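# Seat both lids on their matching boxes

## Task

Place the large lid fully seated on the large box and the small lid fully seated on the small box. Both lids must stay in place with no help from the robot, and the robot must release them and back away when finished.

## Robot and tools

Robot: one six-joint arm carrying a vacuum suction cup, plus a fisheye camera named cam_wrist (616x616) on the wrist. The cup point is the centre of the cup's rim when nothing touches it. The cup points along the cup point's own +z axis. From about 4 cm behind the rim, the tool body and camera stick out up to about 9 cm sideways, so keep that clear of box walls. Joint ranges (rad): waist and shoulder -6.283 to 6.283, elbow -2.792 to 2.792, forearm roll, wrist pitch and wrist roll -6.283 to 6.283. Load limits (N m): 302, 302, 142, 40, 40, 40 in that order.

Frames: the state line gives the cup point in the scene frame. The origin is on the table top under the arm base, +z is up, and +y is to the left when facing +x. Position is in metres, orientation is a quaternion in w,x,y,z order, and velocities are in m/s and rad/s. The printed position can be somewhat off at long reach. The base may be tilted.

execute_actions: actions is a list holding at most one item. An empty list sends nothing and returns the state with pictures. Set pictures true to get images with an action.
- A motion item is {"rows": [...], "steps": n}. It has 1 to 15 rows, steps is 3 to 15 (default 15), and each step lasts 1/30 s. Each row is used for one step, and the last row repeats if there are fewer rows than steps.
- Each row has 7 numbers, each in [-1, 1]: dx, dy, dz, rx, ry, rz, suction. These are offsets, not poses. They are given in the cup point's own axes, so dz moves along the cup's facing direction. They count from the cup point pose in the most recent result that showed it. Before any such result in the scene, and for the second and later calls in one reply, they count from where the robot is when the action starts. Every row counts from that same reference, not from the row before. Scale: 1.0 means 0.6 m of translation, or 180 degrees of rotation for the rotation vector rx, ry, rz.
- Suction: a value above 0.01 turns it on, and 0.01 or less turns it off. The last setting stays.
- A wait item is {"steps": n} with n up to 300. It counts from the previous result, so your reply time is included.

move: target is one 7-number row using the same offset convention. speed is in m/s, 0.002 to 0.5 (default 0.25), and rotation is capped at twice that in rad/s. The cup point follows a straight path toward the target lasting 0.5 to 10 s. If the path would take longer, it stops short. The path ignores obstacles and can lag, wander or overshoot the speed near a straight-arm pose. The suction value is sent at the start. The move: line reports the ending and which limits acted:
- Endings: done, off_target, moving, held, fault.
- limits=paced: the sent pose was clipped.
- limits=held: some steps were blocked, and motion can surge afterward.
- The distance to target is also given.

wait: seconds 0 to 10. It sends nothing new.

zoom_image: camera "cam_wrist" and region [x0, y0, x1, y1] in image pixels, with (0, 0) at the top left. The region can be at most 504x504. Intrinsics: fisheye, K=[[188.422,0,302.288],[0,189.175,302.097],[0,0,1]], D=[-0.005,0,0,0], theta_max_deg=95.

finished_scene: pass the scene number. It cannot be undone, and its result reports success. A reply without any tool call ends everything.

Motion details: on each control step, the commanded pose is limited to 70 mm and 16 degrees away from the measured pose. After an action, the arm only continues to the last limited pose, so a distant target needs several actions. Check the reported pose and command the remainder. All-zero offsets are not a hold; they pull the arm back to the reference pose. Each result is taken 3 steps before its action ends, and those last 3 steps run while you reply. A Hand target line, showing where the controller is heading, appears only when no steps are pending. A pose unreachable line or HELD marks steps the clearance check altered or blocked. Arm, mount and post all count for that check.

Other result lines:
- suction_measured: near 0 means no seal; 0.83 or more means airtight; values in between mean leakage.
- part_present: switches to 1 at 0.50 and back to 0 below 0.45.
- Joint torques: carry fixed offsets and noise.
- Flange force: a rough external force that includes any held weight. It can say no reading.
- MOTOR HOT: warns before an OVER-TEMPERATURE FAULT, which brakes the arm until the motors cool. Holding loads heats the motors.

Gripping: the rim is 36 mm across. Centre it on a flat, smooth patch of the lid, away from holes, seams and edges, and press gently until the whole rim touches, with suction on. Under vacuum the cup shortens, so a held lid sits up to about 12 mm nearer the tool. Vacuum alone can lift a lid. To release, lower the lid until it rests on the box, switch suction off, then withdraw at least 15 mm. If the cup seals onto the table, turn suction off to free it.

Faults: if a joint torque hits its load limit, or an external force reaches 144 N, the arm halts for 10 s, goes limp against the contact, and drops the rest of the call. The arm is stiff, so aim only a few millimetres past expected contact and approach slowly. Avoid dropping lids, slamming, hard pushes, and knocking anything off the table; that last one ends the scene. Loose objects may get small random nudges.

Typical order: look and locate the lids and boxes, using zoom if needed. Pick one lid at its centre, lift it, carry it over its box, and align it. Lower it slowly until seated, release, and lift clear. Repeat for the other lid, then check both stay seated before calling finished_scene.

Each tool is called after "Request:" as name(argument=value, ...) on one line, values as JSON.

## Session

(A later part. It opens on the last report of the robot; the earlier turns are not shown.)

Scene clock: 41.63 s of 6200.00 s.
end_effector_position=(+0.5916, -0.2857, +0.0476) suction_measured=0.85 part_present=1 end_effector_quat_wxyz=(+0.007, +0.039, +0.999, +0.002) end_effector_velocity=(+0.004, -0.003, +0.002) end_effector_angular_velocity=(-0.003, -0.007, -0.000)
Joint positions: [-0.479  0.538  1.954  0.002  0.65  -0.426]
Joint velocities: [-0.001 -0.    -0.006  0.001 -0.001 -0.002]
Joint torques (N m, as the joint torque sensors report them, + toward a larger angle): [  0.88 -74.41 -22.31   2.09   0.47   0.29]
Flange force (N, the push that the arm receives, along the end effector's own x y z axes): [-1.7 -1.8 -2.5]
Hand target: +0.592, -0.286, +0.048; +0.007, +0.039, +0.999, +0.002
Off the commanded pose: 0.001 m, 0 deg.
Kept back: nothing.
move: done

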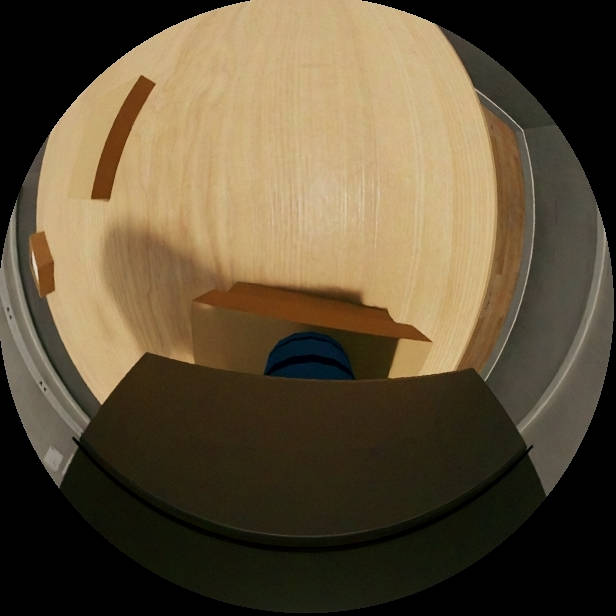

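Request:
move(target=[0.005, 0, -0.02, 0, 0, 0, 1], speed=0.015)

Request:
move(target=[0.008, 0, 0, 0, 0, 0, 1], speed=0.015)

Request:
move(target=[0, 0, 0.03, 0, 0, 0, 1], speed=0.01)

Scene clock: 42.90 s of 6200.00 s.
end_effector_position=(+0.5884, -0.2855, +0.0595) suction_measured=0.85 part_present=1 end_effector_quat_wxyz=(+0.007, +0.039, +0.999, +0.002) end_effector_velocity=(-0.000, +0.001, -0.000) end_effector_angular_velocity=(-0.000, +0.001, +0.001)
Joint positions: [-0.481  0.519  1.956  0.002  0.668 -0.428]
Joint velocities: [ 0.001 -0.     0.001 -0.001  0.001  0.001]
Joint torques (N m, as the joint torque sensors report them, + toward a larger angle): [  0.36 -76.17 -26.64   2.43   0.63   0.22]
Flange force (N, the push that the arm receives, along the end effector's own x y z axes): [2.1 0.8 2.7]
Hand target: +0.588, -0.286, +0.060; +0.007, +0.039, +0.999, +0.002
Off the commanded pose: 0.000 m, 0 deg.
Kept back: nothing.
move: done

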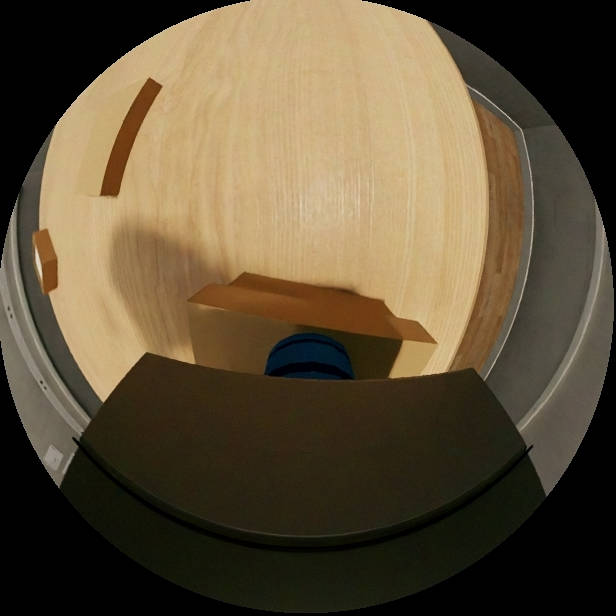

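Scene clock: 43.60 s of 6200.00 s.
end_effector_position=(+0.5836, -0.2851, +0.0595) suction_measured=0.85 part_present=1 end_effector_quat_wxyz=(+0.007, +0.039, +0.999, +0.002) end_effector_velocity=(+0.000, -0.001, +0.001) end_effector_angular_velocity=(-0.001, -0.002, -0.001)
Joint positions: [-0.484  0.514  1.965  0.002  0.663 -0.431]
Joint velocities: [-0.001 -0.001  0.     0.    -0.001 -0.   ]
Joint torques (N m, as the joint torque sensors report them, + toward a larger angle): [  1.49 -75.28 -26.29   2.43   0.48   0.28]
Flange force (N, the push that the arm receives, along the end effector's own x y z axes): [2.6 -1.1 2.0]
Hand target: +0.584, -0.285, +0.059; +0.007, +0.039, +0.999, +0.002
Off the commanded pose: 0.000 m, 0 deg.
Kept back: nothing.
move: done

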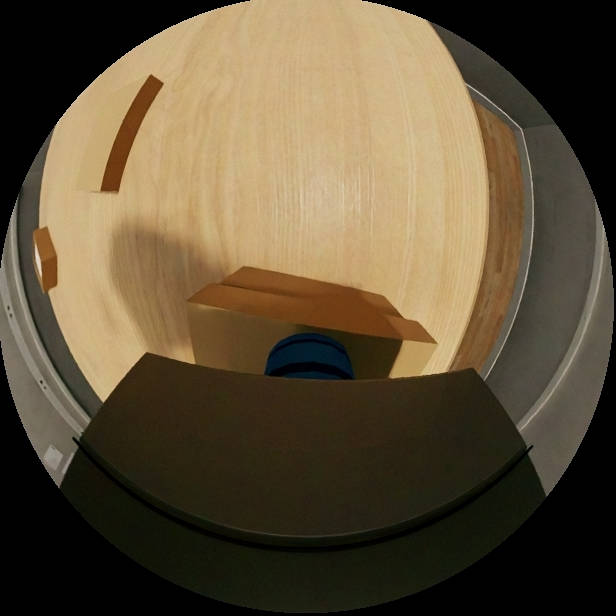

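Scene clock: 45.63 s of 6200.00 s.
end_effector_position=(+0.5839, -0.2851, +0.0415) suction_measured=0.85 part_present=1 end_effector_quat_wxyz=(+0.007, +0.039, +0.999, +0.002) end_effector_velocity=(+0.000, +0.000, -0.001) end_effector_angular_velocity=(+0.000, +0.000, +0.000)
Joint positions: [-0.484  0.539  1.97   0.002  0.633 -0.431]
Joint velocities: [ 0.001  0.001  0.     0.001 -0.001 -0.   ]
Joint torques (N m, as the joint torque sensors report them, + toward a larger angle): [  0.04 -75.85 -25.28   2.26   0.52   0.32]
Flange force (N, the push that the arm receives, along the end effector's own x y z axes): [1.9 1.2 2.0]
Hand target: +0.584, -0.285, +0.041; +0.007, +0.039, +0.999, +0.002
Off the commanded pose: 0.000 m, 0 deg.
Kept back: nothing.
move: done

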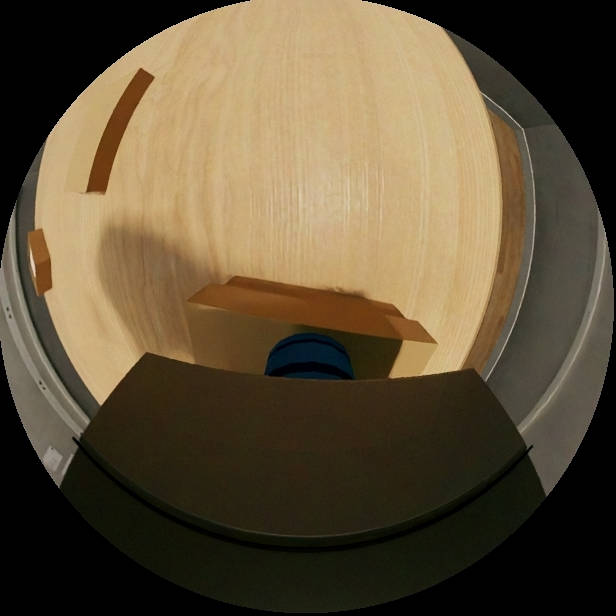

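Going on. Continue down.

Request:
move(target=[0, 0, 0.015, 0, 0, 0, 1], speed=0.01)

Scene clock: 47.00 s of 6200.00 s.
end_effector_position=(+0.5841, -0.2851, +0.0327) suction_measured=0.85 part_present=1 end_effector_quat_wxyz=(+0.007, +0.039, +0.999, +0.002) end_effector_velocity=(+0.000, +0.000, -0.000) end_effector_angular_velocity=(+0.000, -0.001, -0.002)
Joint positions: [-0.484  0.552  1.972  0.002  0.618 -0.431]
Joint velocities: [ 0.     0.     0.     0.002 -0.002  0.001]
Joint torques (N m, as the joint torque sensors report them, + toward a larger angle): [ -0.27 -41.97 -15.22   2.17  -2.58   0.15]
Flange force (N, the push that the arm receives, along the end effector's own x y z axes): [13.7 6.2 -55.5]
Hand target: +0.584, -0.285, +0.032; +0.007, +0.039, +0.999, +0.002
Off the commanded pose: 0.000 m, 0 deg.
Kept back: nothing.
move: done

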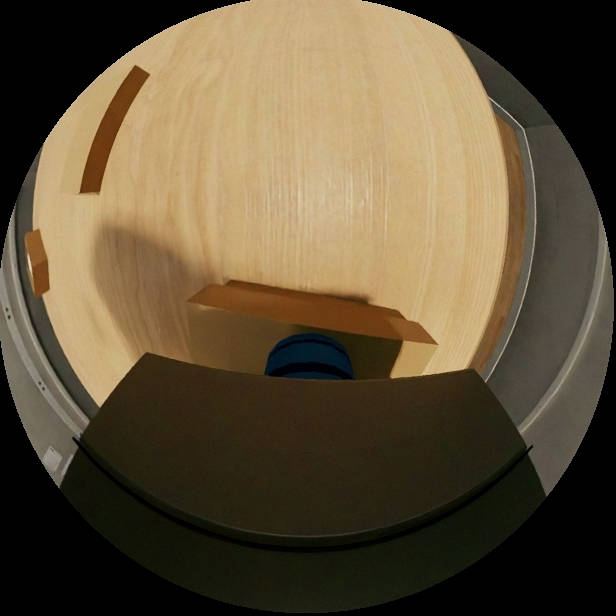

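Request:
move(target=[0, 0, -0.008, 0, 0, 0, 0], speed=0.01)

Request:
move(target=[0, 0, -0.2, 0, 0, 0, 0], speed=0.08)

Request:
move(target=[-0.25, 0.315, 0, 0, 0, -0.016, 0])

Scene clock: 48.90 s of 6200.00 s.
end_effector_position=(+0.5840, -0.2851, +0.0374) suction_measured=0.00 part_present=0 end_effector_quat_wxyz=(+0.007, +0.039, +0.999, +0.002) end_effector_velocity=(+0.000, +0.000, +0.000) end_effector_angular_velocity=(+0.000, -0.001, +0.000)
Joint positions: [-0.484  0.545  1.971  0.002  0.626 -0.431]
Joint velocities: [-0.    -0.     0.     0.001 -0.    -0.001]
Joint torques (N m, as the joint torque sensors report them, + toward a larger angle): [  1.   -69.28 -22.36   2.25   0.21   0.22]
Flange force (N, the push that the arm receives, along the end effector's own x y z axes): [4.0 0.2 -9.4]
Hand target: +0.584, -0.285, +0.037; +0.007, +0.039, +0.999, +0.002
Off the commanded pose: 0.000 m, 0 deg.
Kept back: nothing.
move: done

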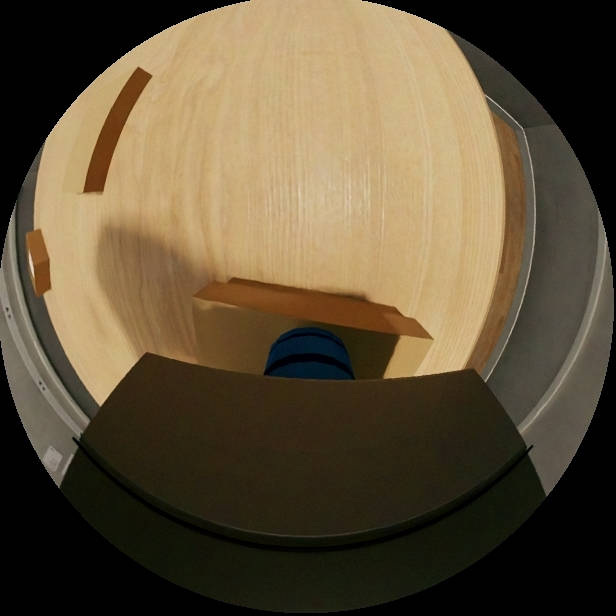

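Scene clock: 50.70 s of 6200.00 s.
end_effector_position=(+0.5823, -0.2854, +0.1574) suction_measured=0.00 part_present=0 end_effector_quat_wxyz=(+0.007, +0.039, +0.999, +0.002) end_effector_velocity=(+0.001, +0.000, +0.001) end_effector_angular_velocity=(-0.001, -0.002, -0.001)
Joint positions: [-0.484  0.39   1.92   0.002  0.833 -0.431]
Joint velocities: [ 0.    -0.001 -0.     0.    -0.001  0.001]
Joint torques (N m, as the joint torque sensors report them, + toward a larger angle): [  0.65 -67.66 -31.51   2.93   0.36   0.25]
Flange force (N, the push that the arm receives, along the end effector's own x y z axes): [3.6 0.3 0.8]
Hand target: +0.582, -0.285, +0.157; +0.007, +0.039, +0.999, +0.002
Off the commanded pose: 0.000 m, 0 deg.
Kept back: nothing.
move: done

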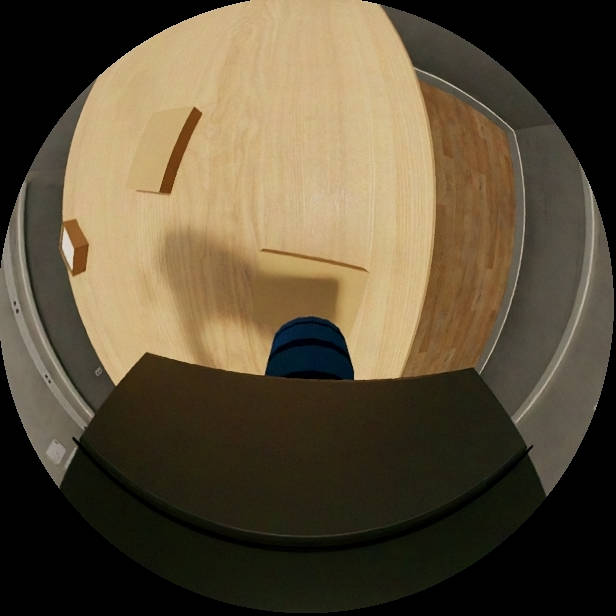

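Scene clock: 52.07 s of 6200.00 s.
end_effector_position=(+0.7461, -0.1082, +0.1602) suction_measured=0.00 part_present=0 end_effector_quat_wxyz=(+0.007, +0.014, +1.000, +0.002) end_effector_velocity=(+0.000, +0.001, +0.000) end_effector_angular_velocity=(+0.001, +0.001, +0.001)
Joint positions: [-0.166  0.525  1.699  0.002  0.919 -0.163]
Joint velocities: [ 0.001  0.    -0.     0.001  0.001 -0.   ]
Joint torques (N m, as the joint torque sensors report them, + toward a larger angle): [  0.9  -82.26 -33.67   3.17   0.48   0.21]
Flange force (N, the push that the arm receives, along the end effector's own x y z axes): [3.6 -0.9 1.3]
Hand target: +0.746, -0.108, +0.160; +0.007, +0.014, +1.000, +0.002
Off the commanded pose: 0.001 m, 0 deg.
Kept back: nothing.
move: done

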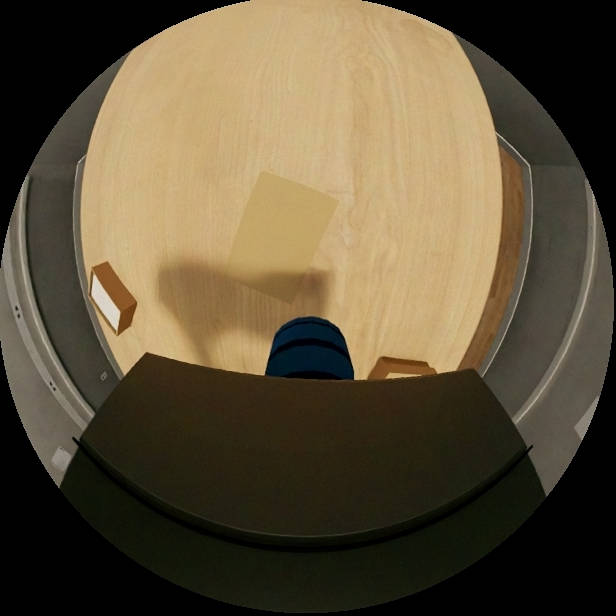

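Request:
move(target=[-0.108, 0.06, 0.17, 0, 0, 0.115, 0], speed=0.15)

Scene clock: 53.83 s of 6200.00 s.
end_effector_position=(+0.8132, -0.0736, +0.0592) suction_measured=0.00 part_present=0 end_effector_quat_wxyz=(+0.006, +0.193, +0.981, +0.003) end_effector_velocity=(+0.001, -0.000, +0.001) end_effector_angular_velocity=(-0.002, -0.003, +0.000)
Joint positions: [-0.109  0.707  1.603  0.002  0.832  0.255]
Joint velocities: [ 0.    -0.002  0.    -0.002 -0.002  0.001]
Joint torques (N m, as the joint torque sensors report them, + toward a larger angle): [  0.38 -96.26 -31.36   2.87   0.48   0.34]
Flange force (N, the push that the arm receives, along the end effector's own x y z axes): [2.0 -1.5 1.7]
Hand target: +0.813, -0.074, +0.059; +0.006, +0.193, +0.981, +0.003
Off the commanded pose: 0.000 m, 0 deg.
Kept back: nothing.
move: done

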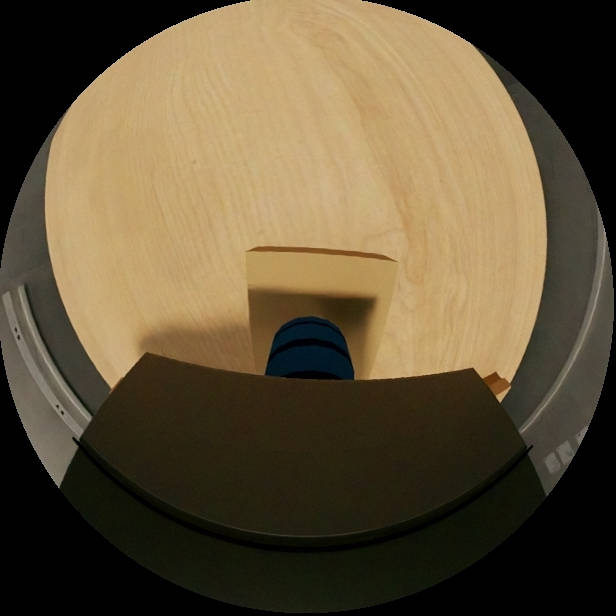

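Request:
move(target=[0, -0.014, 0.035, 0, 0, 0.02, 1], speed=0.04)

Request:
move(target=[0, 0, 0.02, 0, 0, 0, 1], speed=0.02)

Scene clock: 55.13 s of 6200.00 s.
end_effector_position=(+0.8103, -0.0814, +0.0382) suction_measured=0.00 part_present=0 end_effector_quat_wxyz=(+0.006, +0.224, +0.975, +0.003) end_effector_velocity=(+0.000, +0.000, -0.001) end_effector_angular_velocity=(-0.001, -0.000, +0.002)
Joint positions: [-0.119  0.727  1.614  0.002  0.801  0.307]
Joint velocities: [ 0.001  0.001 -0.    -0.002 -0.001  0.   ]
Joint torques (N m, as the joint torque sensors report them, + toward a larger angle): [  0.63 -97.03 -30.75   2.91   0.57   0.21]
Flange force (N, the push that the arm receives, along the end effector's own x y z axes): [2.6 -1.9 1.8]
Hand target: +0.810, -0.081, +0.038; +0.006, +0.224, +0.975, +0.003
Off the commanded pose: 0.000 m, 0 deg.
Kept back: nothing.
move: done

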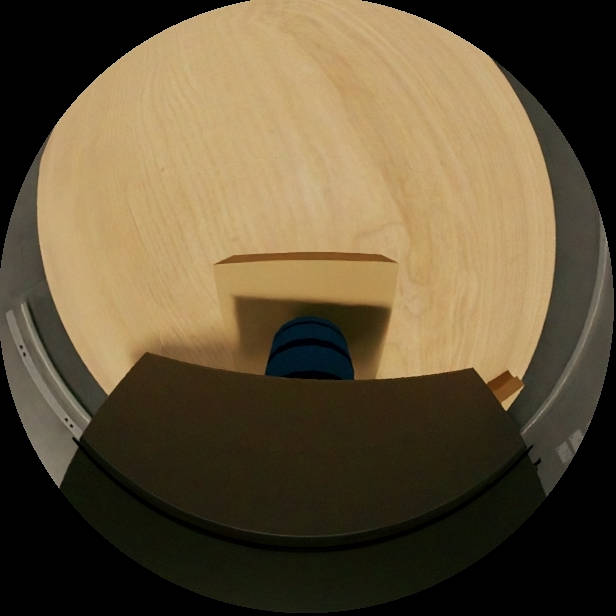

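Scene clock: 55.97 s of 6200.00 s.
end_effector_position=(+0.8105, -0.0813, +0.0262) suction_measured=0.75 part_present=1 end_effector_quat_wxyz=(+0.006, +0.224, +0.975, +0.003) end_effector_velocity=(+0.000, +0.000, +0.001) end_effector_angular_velocity=(-0.001, -0.001, +0.001)
Joint positions: [-0.119  0.741  1.617  0.002  0.785  0.307]
Joint velocities: [ 0.    -0.001 -0.    -0.001 -0.     0.   ]
Joint torques (N m, as the joint torque sensors report them, + toward a larger angle): [  0.95 -97.61 -30.35   2.7    0.5    0.26]
Flange force (N, the push that the arm receives, along the end effector's own x y z axes): [2.7 -2.4 1.2]
Hand target: +0.810, -0.081, +0.026; +0.006, +0.224, +0.975, +0.003
Off the commanded pose: 0.000 m, 0 deg.
Kept back: nothing.
move: done

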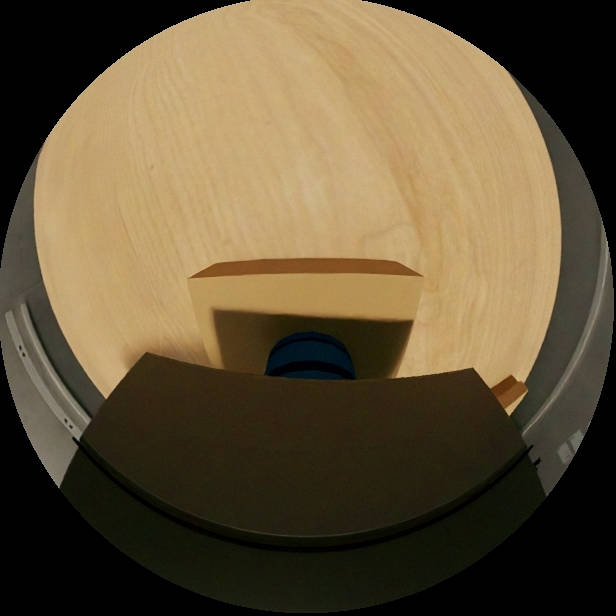

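Request:
move(target=[0, 0, -0.27, 0, 0, 0, 1], speed=0.15)

Request:
move(target=[0.479, 0.25, 0, 0, 0, -0.36, 1])

Scene clock: 57.63 s of 6200.00 s.
end_effector_position=(+0.8082, -0.0817, +0.1882) suction_measured=0.85 part_present=1 end_effector_quat_wxyz=(+0.006, +0.224, +0.975, +0.004) end_effector_velocity=(+0.000, -0.001, +0.001) end_effector_angular_velocity=(-0.001, -0.002, +0.001)
Joint positions: [-0.119  0.578  1.55   0.002  1.015  0.307]
Joint velocities: [-0.    -0.001 -0.001 -0.001 -0.    -0.001]
Joint torques (N m, as the joint torque sensors report them, + toward a larger angle): [  1.64 -89.93 -36.12   3.33   0.49   0.29]
Flange force (N, the push that the arm receives, along the end effector's own x y z axes): [2.1 -3.6 2.2]
Hand target: +0.808, -0.082, +0.188; +0.006, +0.224, +0.975, +0.004
Off the commanded pose: 0.000 m, 0 deg.
Kept back: nothing.
move: done

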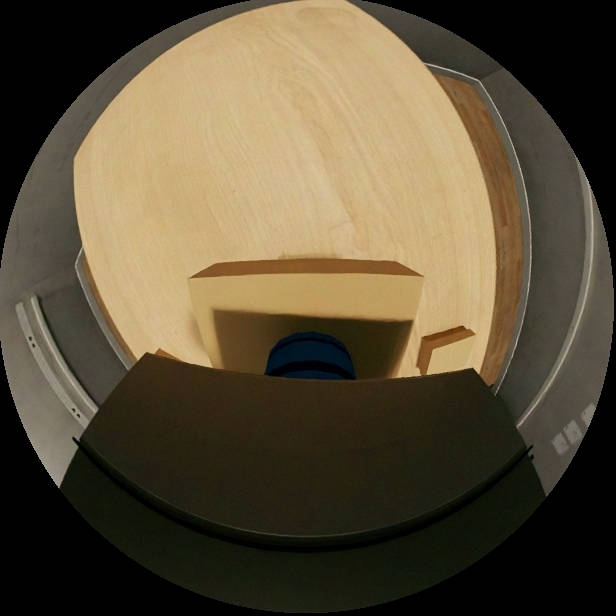

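Scene clock: 60.27 s of 6200.00 s.
end_effector_position=(+0.6145, +0.1783, +0.1862) suction_measured=0.85 part_present=1 end_effector_quat_wxyz=(+0.007, -0.333, +0.943, -0.000) end_effector_velocity=(-0.000, -0.000, +0.000) end_effector_angular_velocity=(-0.000, -0.001, +0.001)
Joint positions: [ 0.252  0.349  1.919  0.002  0.875 -0.453]
Joint velocities: [-0.    -0.001  0.001 -0.001 -0.001 -0.001]
Joint torques (N m, as the joint torque sensors report them, + toward a larger angle): [  0.16 -64.95 -32.95   3.09   0.43   0.2 ]
Flange force (N, the push that the arm receives, along the end effector's own x y z axes): [3.6 -0.3 2.1]
Hand target: +0.615, +0.178, +0.186; +0.007, -0.333, +0.943, -0.000
Off the commanded pose: 0.001 m, 0 deg.
Kept back: nothing.
move: done

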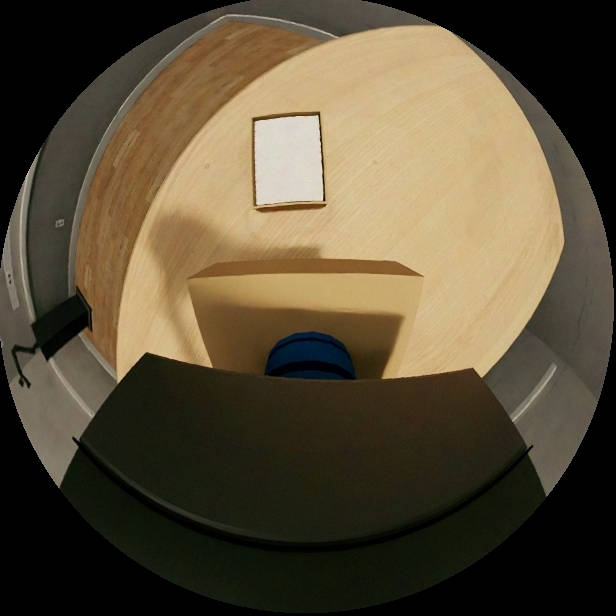

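Request:
move(target=[-0.275, 0.035, 0.16, 0, 0, -0.02, 1], speed=0.15)

Request:
zoom_image(camera="cam_wrist", region=[150, 180, 480, 380])

Scene clock: 62.13 s of 6200.00 s.
end_effector_position=(+0.7308, +0.2988, +0.0921) suction_measured=0.85 part_present=1 end_effector_quat_wxyz=(+0.007, -0.362, +0.932, -0.001) end_effector_velocity=(+0.001, +0.001, +0.000) end_effector_angular_velocity=(+0.001, -0.003, +0.000)
Joint positions: [ 0.368  0.639  1.655  0.002  0.849 -0.4  ]
Joint velocities: [ 0.001  0.    -0.001  0.    -0.002  0.001]
Joint torques (N m, as the joint torque sensors report them, + toward a larger angle): [ -0.43 -91.1  -31.72   2.85   0.48   0.21]
Flange force (N, the push that the arm receives, along the end effector's own x y z axes): [2.2 0.2 1.7]
Hand target: +0.731, +0.299, +0.092; +0.007, -0.362, +0.932, -0.001
Off the commanded pose: 0.000 m, 0 deg.
Kept back: nothing.
move: done

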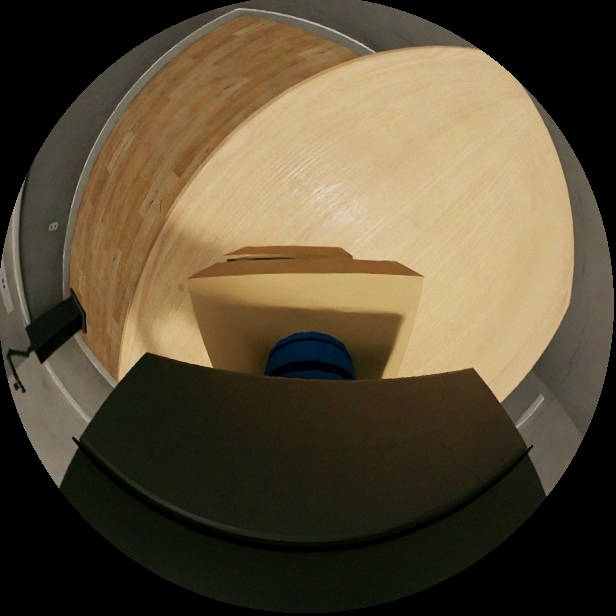

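Region (150, 180, 480, 380) of cam_wrist's 616x616 image, scaled by 1.527, with more detail than that image has; it fills the top 305 rows of this view, and the rest is white.

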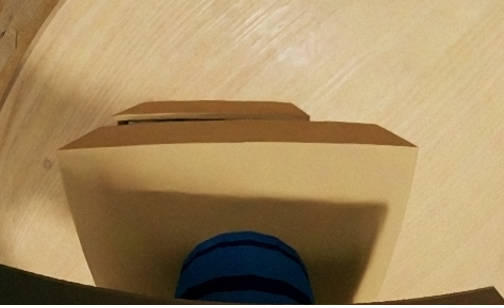

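Request:
move(target=[0, 0.022, 0.035, 0, 0, 0, 1], speed=0.03)

Request:
zoom_image(camera="cam_wrist", region=[150, 180, 480, 380])

Scene clock: 63.47 s of 6200.00 s.
end_effector_position=(+0.7221, +0.3086, +0.0710) suction_measured=0.85 part_present=1 end_effector_quat_wxyz=(+0.007, -0.362, +0.932, -0.001) end_effector_velocity=(-0.001, +0.000, -0.001) end_effector_angular_velocity=(-0.001, +0.002, +0.000)
Joint positions: [ 0.384  0.656  1.672  0.002  0.814 -0.384]
Joint velocities: [ 0.     0.002  0.    -0.     0.001  0.   ]
Joint torques (N m, as the joint torque sensors report them, + toward a larger angle): [ -0.09 -92.35 -30.82   2.83   0.59   0.12]
Flange force (N, the push that the arm receives, along the end effector's own x y z axes): [1.4 -0.5 3.2]
Hand target: +0.722, +0.309, +0.071; +0.007, -0.362, +0.932, -0.001
Off the commanded pose: 0.000 m, 0 deg.
Kept back: nothing.
move: done

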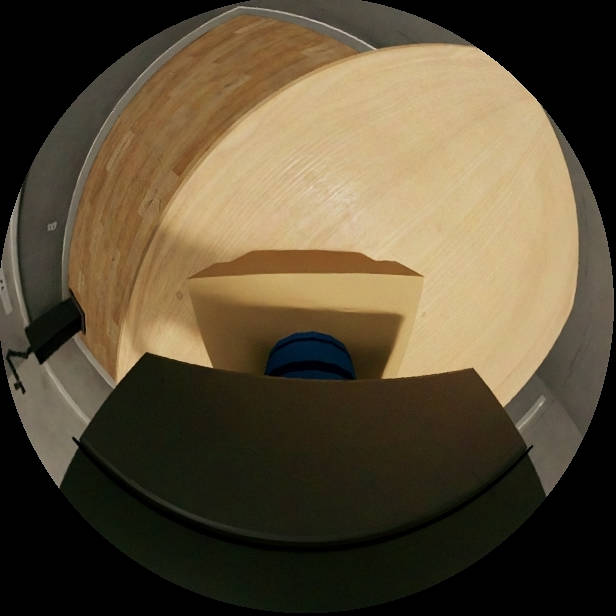

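Region (150, 180, 480, 380) of cam_wrist's 616x616 image, scaled by 1.527, with more detail than that image has; it fills the top 305 rows of this view, and the rest is white.

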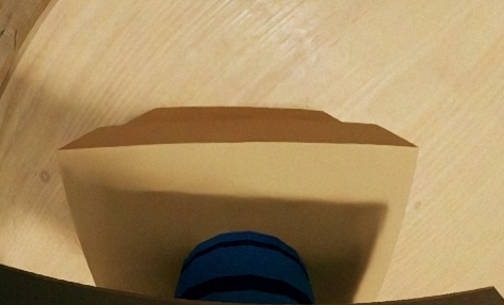

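Centred. Lower slowly.

Request:
move(target=[0, 0, 0.03, 0, 0, 0, 1], speed=0.012)

Scene clock: 65.43 s of 6200.00 s.
end_effector_position=(+0.7224, +0.3086, +0.0530) suction_measured=0.85 part_present=1 end_effector_quat_wxyz=(+0.007, -0.362, +0.932, -0.001) end_effector_velocity=(+0.000, -0.000, -0.001) end_effector_angular_velocity=(-0.000, +0.000, +0.001)
Joint positions: [ 0.384  0.677  1.677  0.002  0.789 -0.384]
Joint velocities: [-0.     0.001  0.    -0.    -0.001 -0.001]
Joint torques (N m, as the joint torque sensors report them, + toward a larger angle): [  0.23 -92.28 -30.74   2.89   0.15   0.3 ]
Flange force (N, the push that the arm receives, along the end effector's own x y z axes): [3.8 -0.6 1.6]
Hand target: +0.722, +0.309, +0.053; +0.007, -0.362, +0.932, -0.001
Off the commanded pose: 0.000 m, 0 deg.
Kept back: nothing.
move: done

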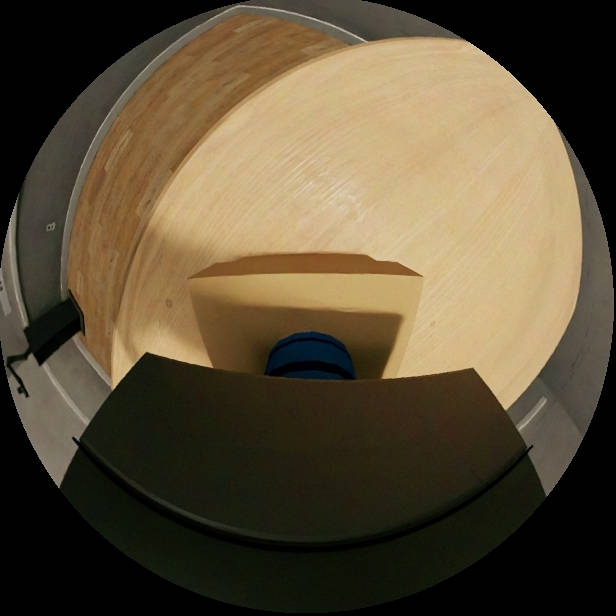

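Request:
move(target=[0, 0, 0.012, 0, 0, 0, 1], speed=0.01)

Scene clock: 66.60 s of 6200.00 s.
end_effector_position=(+0.7225, +0.3086, +0.0458) suction_measured=0.85 part_present=1 end_effector_quat_wxyz=(+0.007, -0.362, +0.932, -0.001) end_effector_velocity=(-0.000, -0.000, -0.001) end_effector_angular_velocity=(-0.000, +0.001, -0.002)
Joint positions: [ 0.384  0.685  1.679  0.002  0.779 -0.384]
Joint velocities: [-0.001  0.001  0.     0.     0.     0.001]
Joint torques (N m, as the joint torque sensors report them, + toward a larger angle): [ -0.03 -92.58 -30.56   2.95   0.21   0.18]
Flange force (N, the push that the arm receives, along the end effector's own x y z axes): [4.0 0.2 1.4]
Hand target: +0.722, +0.309, +0.046; +0.007, -0.362, +0.932, -0.001
Off the commanded pose: 0.000 m, 0 deg.
Kept back: nothing.
move: done

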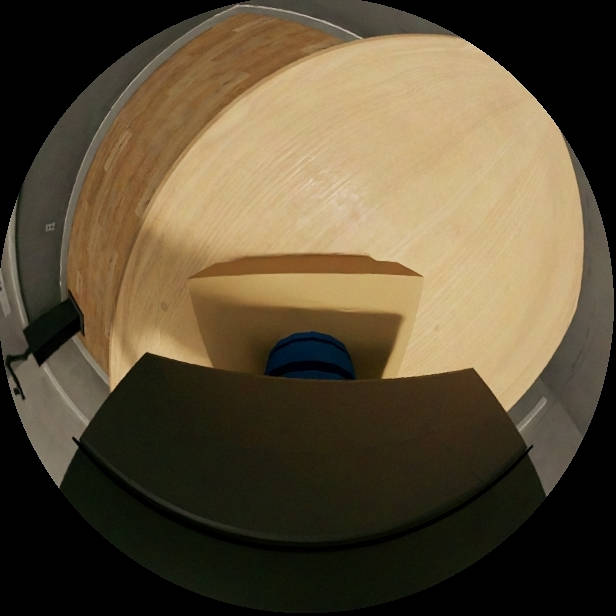

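Request:
move(target=[0, 0, 0.01, 0, 0, 0, 1], speed=0.008)

Scene clock: 67.80 s of 6200.00 s.
end_effector_position=(+0.7226, +0.3086, +0.0398) suction_measured=0.85 part_present=1 end_effector_quat_wxyz=(+0.007, -0.362, +0.932, -0.001) end_effector_velocity=(-0.000, +0.002, -0.000) end_effector_angular_velocity=(+0.002, -0.000, -0.001)
Joint positions: [ 0.384  0.692  1.68   0.002  0.77  -0.384]
Joint velocities: [ 0.002  0.     0.     0.002 -0.001  0.001]
Joint torques (N m, as the joint torque sensors report them, + toward a larger angle): [  0.12 -93.11 -30.37   2.91   0.28   0.19]
Flange force (N, the push that the arm receives, along the end effector's own x y z axes): [4.0 0.3 1.7]
Hand target: +0.723, +0.309, +0.040; +0.007, -0.362, +0.932, -0.001
Off the commanded pose: 0.000 m, 0 deg.
Kept back: nothing.
move: done

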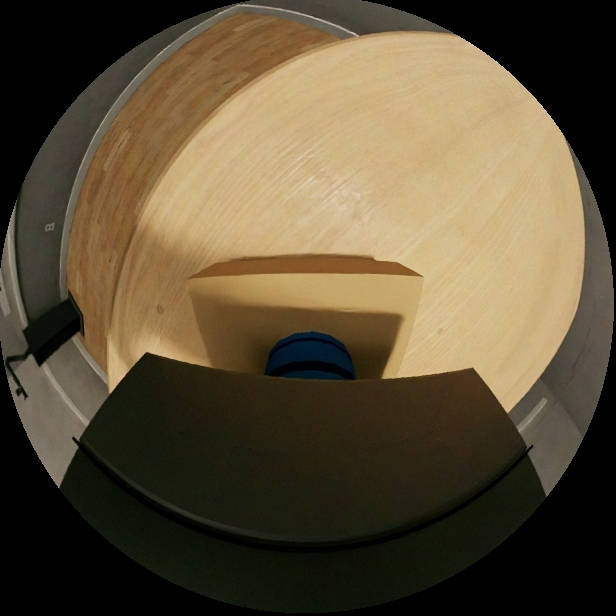

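Request:
move(target=[0, 0, 0.006, 0, 0, 0, 1], speed=0.006)

Scene clock: 78.87 s of 6200.00 s.
end_effector_position=(+0.7227, +0.3087, +0.0382) suction_measured=0.85 part_present=1 end_effector_quat_wxyz=(+0.007, -0.362, +0.932, -0.001) end_effector_velocity=(+0.000, +0.001, +0.001) end_effector_angular_velocity=(+0.001, -0.003, +0.003)
Joint positions: [ 0.384  0.694  1.681  0.002  0.767 -0.384]
Joint velocities: [ 0.001 -0.001 -0.    -0.001 -0.002 -0.   ]
Joint torques (N m, as the joint torque sensors report them, + toward a larger angle): [  0.4  -70.99 -23.75   3.    -2.01   0.29]
Flange force (N, the push that the arm receives, along the end effector's own x y z axes): [11.5 2.6 -29.6]
Hand target: +0.723, +0.309, +0.038; +0.007, -0.362, +0.932, -0.001
Off the commanded pose: 0.002 m, 0 deg.
FORCE FAULT: contact force on the arm reached its limit, and the arm stopped for 10 seconds. The contact can be on any part of the arm, not only on its tool. The arm's remaining commands of this call were not run. The arm holds still and accepts commands again. Move the arm away from the contact; if what it grips holds it there, let go first. Pushing or pulling that hard again can fault the arm again.
Kept back: nothing.
move: fault

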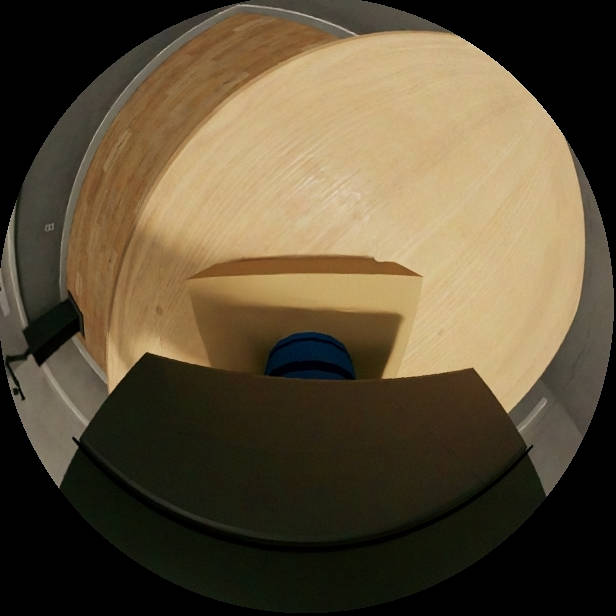

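Request:
move(target=[0, 0, -0.008, 0, 0, 0, 0], speed=0.01)

Request:
move(target=[0, 0, -0.1, 0, 0, 0, 0], speed=0.08)

Request:
move(target=[0.35, -0.2, -0.3, 0, 0, 0.22, 0])

Scene clock: 79.80 s of 6200.00 s.
end_effector_position=(+0.7227, +0.3087, +0.0430) suction_measured=0.00 part_present=0 end_effector_quat_wxyz=(+0.007, -0.362, +0.932, -0.001) end_effector_velocity=(-0.001, -0.000, -0.001) end_effector_angular_velocity=(-0.000, +0.002, -0.000)
Joint positions: [ 0.384  0.688  1.68   0.002  0.774 -0.384]
Joint velocities: [ 0.     0.001  0.     0.001  0.001 -0.   ]
Joint torques (N m, as the joint torque sensors report them, + toward a larger angle): [ -0.01 -84.67 -26.17   2.75   0.44   0.3 ]
Flange force (N, the push that the arm receives, along the end effector's own x y z axes): [3.7 -0.3 -8.3]
Hand target: +0.723, +0.309, +0.043; +0.007, -0.362, +0.932, -0.001
Off the commanded pose: 0.000 m, 0 deg.
Kept back: nothing.
move: done

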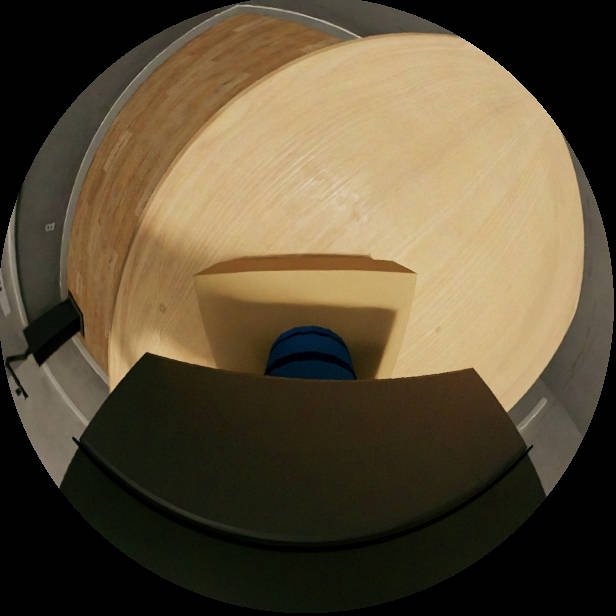

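Scene clock: 80.87 s of 6200.00 s.
end_effector_position=(+0.7218, +0.3085, +0.1030) suction_measured=0.00 part_present=0 end_effector_quat_wxyz=(+0.007, -0.362, +0.932, -0.001) end_effector_velocity=(-0.000, +0.001, +0.000) end_effector_angular_velocity=(+0.000, +0.001, -0.001)
Joint positions: [ 0.384  0.622  1.661  0.002  0.86  -0.384]
Joint velocities: [ 0.001 -0.    -0.001  0.001  0.001  0.001]
Joint torques (N m, as the joint torque sensors report them, + toward a larger angle): [  0.63 -90.09 -32.38   2.89   0.42   0.25]
Flange force (N, the push that the arm receives, along the end effector's own x y z axes): [3.0 -0.8 2.3]
Hand target: +0.722, +0.309, +0.103; +0.007, -0.362, +0.932, -0.001
Off the commanded pose: 0.000 m, 0 deg.
Kept back: nothing.
move: done

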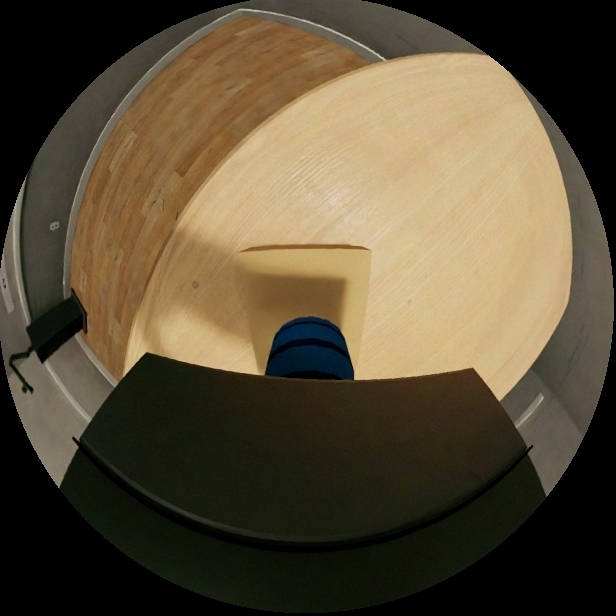

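Scene clock: 82.63 s of 6200.00 s.
end_effector_position=(+0.6460, +0.0775, +0.2812) suction_measured=0.00 part_present=0 end_effector_quat_wxyz=(+0.007, -0.025, +1.000, +0.002) end_effector_velocity=(-0.000, -0.000, +0.001) end_effector_angular_velocity=(-0.001, +0.001, +0.000)
Joint positions: [0.09  0.274 1.817 0.002 1.051 0.014]
Joint velocities: [ 0.    -0.001 -0.    -0.001  0.002  0.   ]
Joint torques (N m, as the joint torque sensors report them, + toward a larger angle): [ -0.73 -61.05 -36.81   3.54   0.45   0.26]
Flange force (N, the push that the arm receives, along the end effector's own x y z axes): [3.6 0.0 2.0]
Hand target: +0.646, +0.078, +0.281; +0.007, -0.025, +1.000, +0.002
Off the commanded pose: 0.000 m, 0 deg.
Kept back: nothing.
move: done

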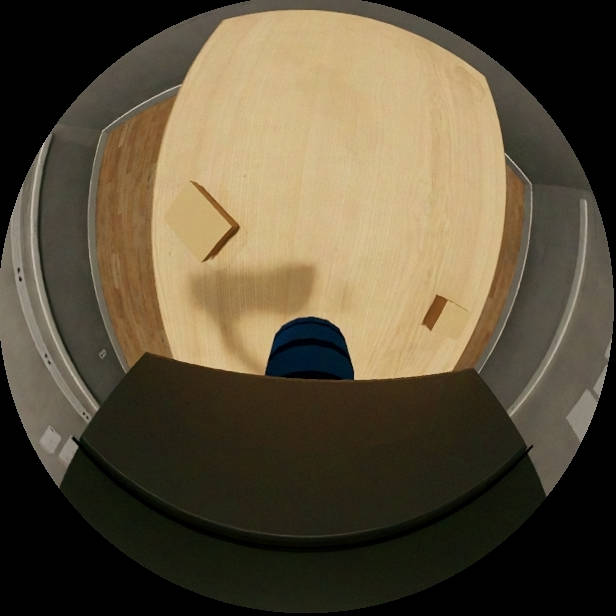

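Request:
finished_scene(scene=1)

The scene is finished: the task was done.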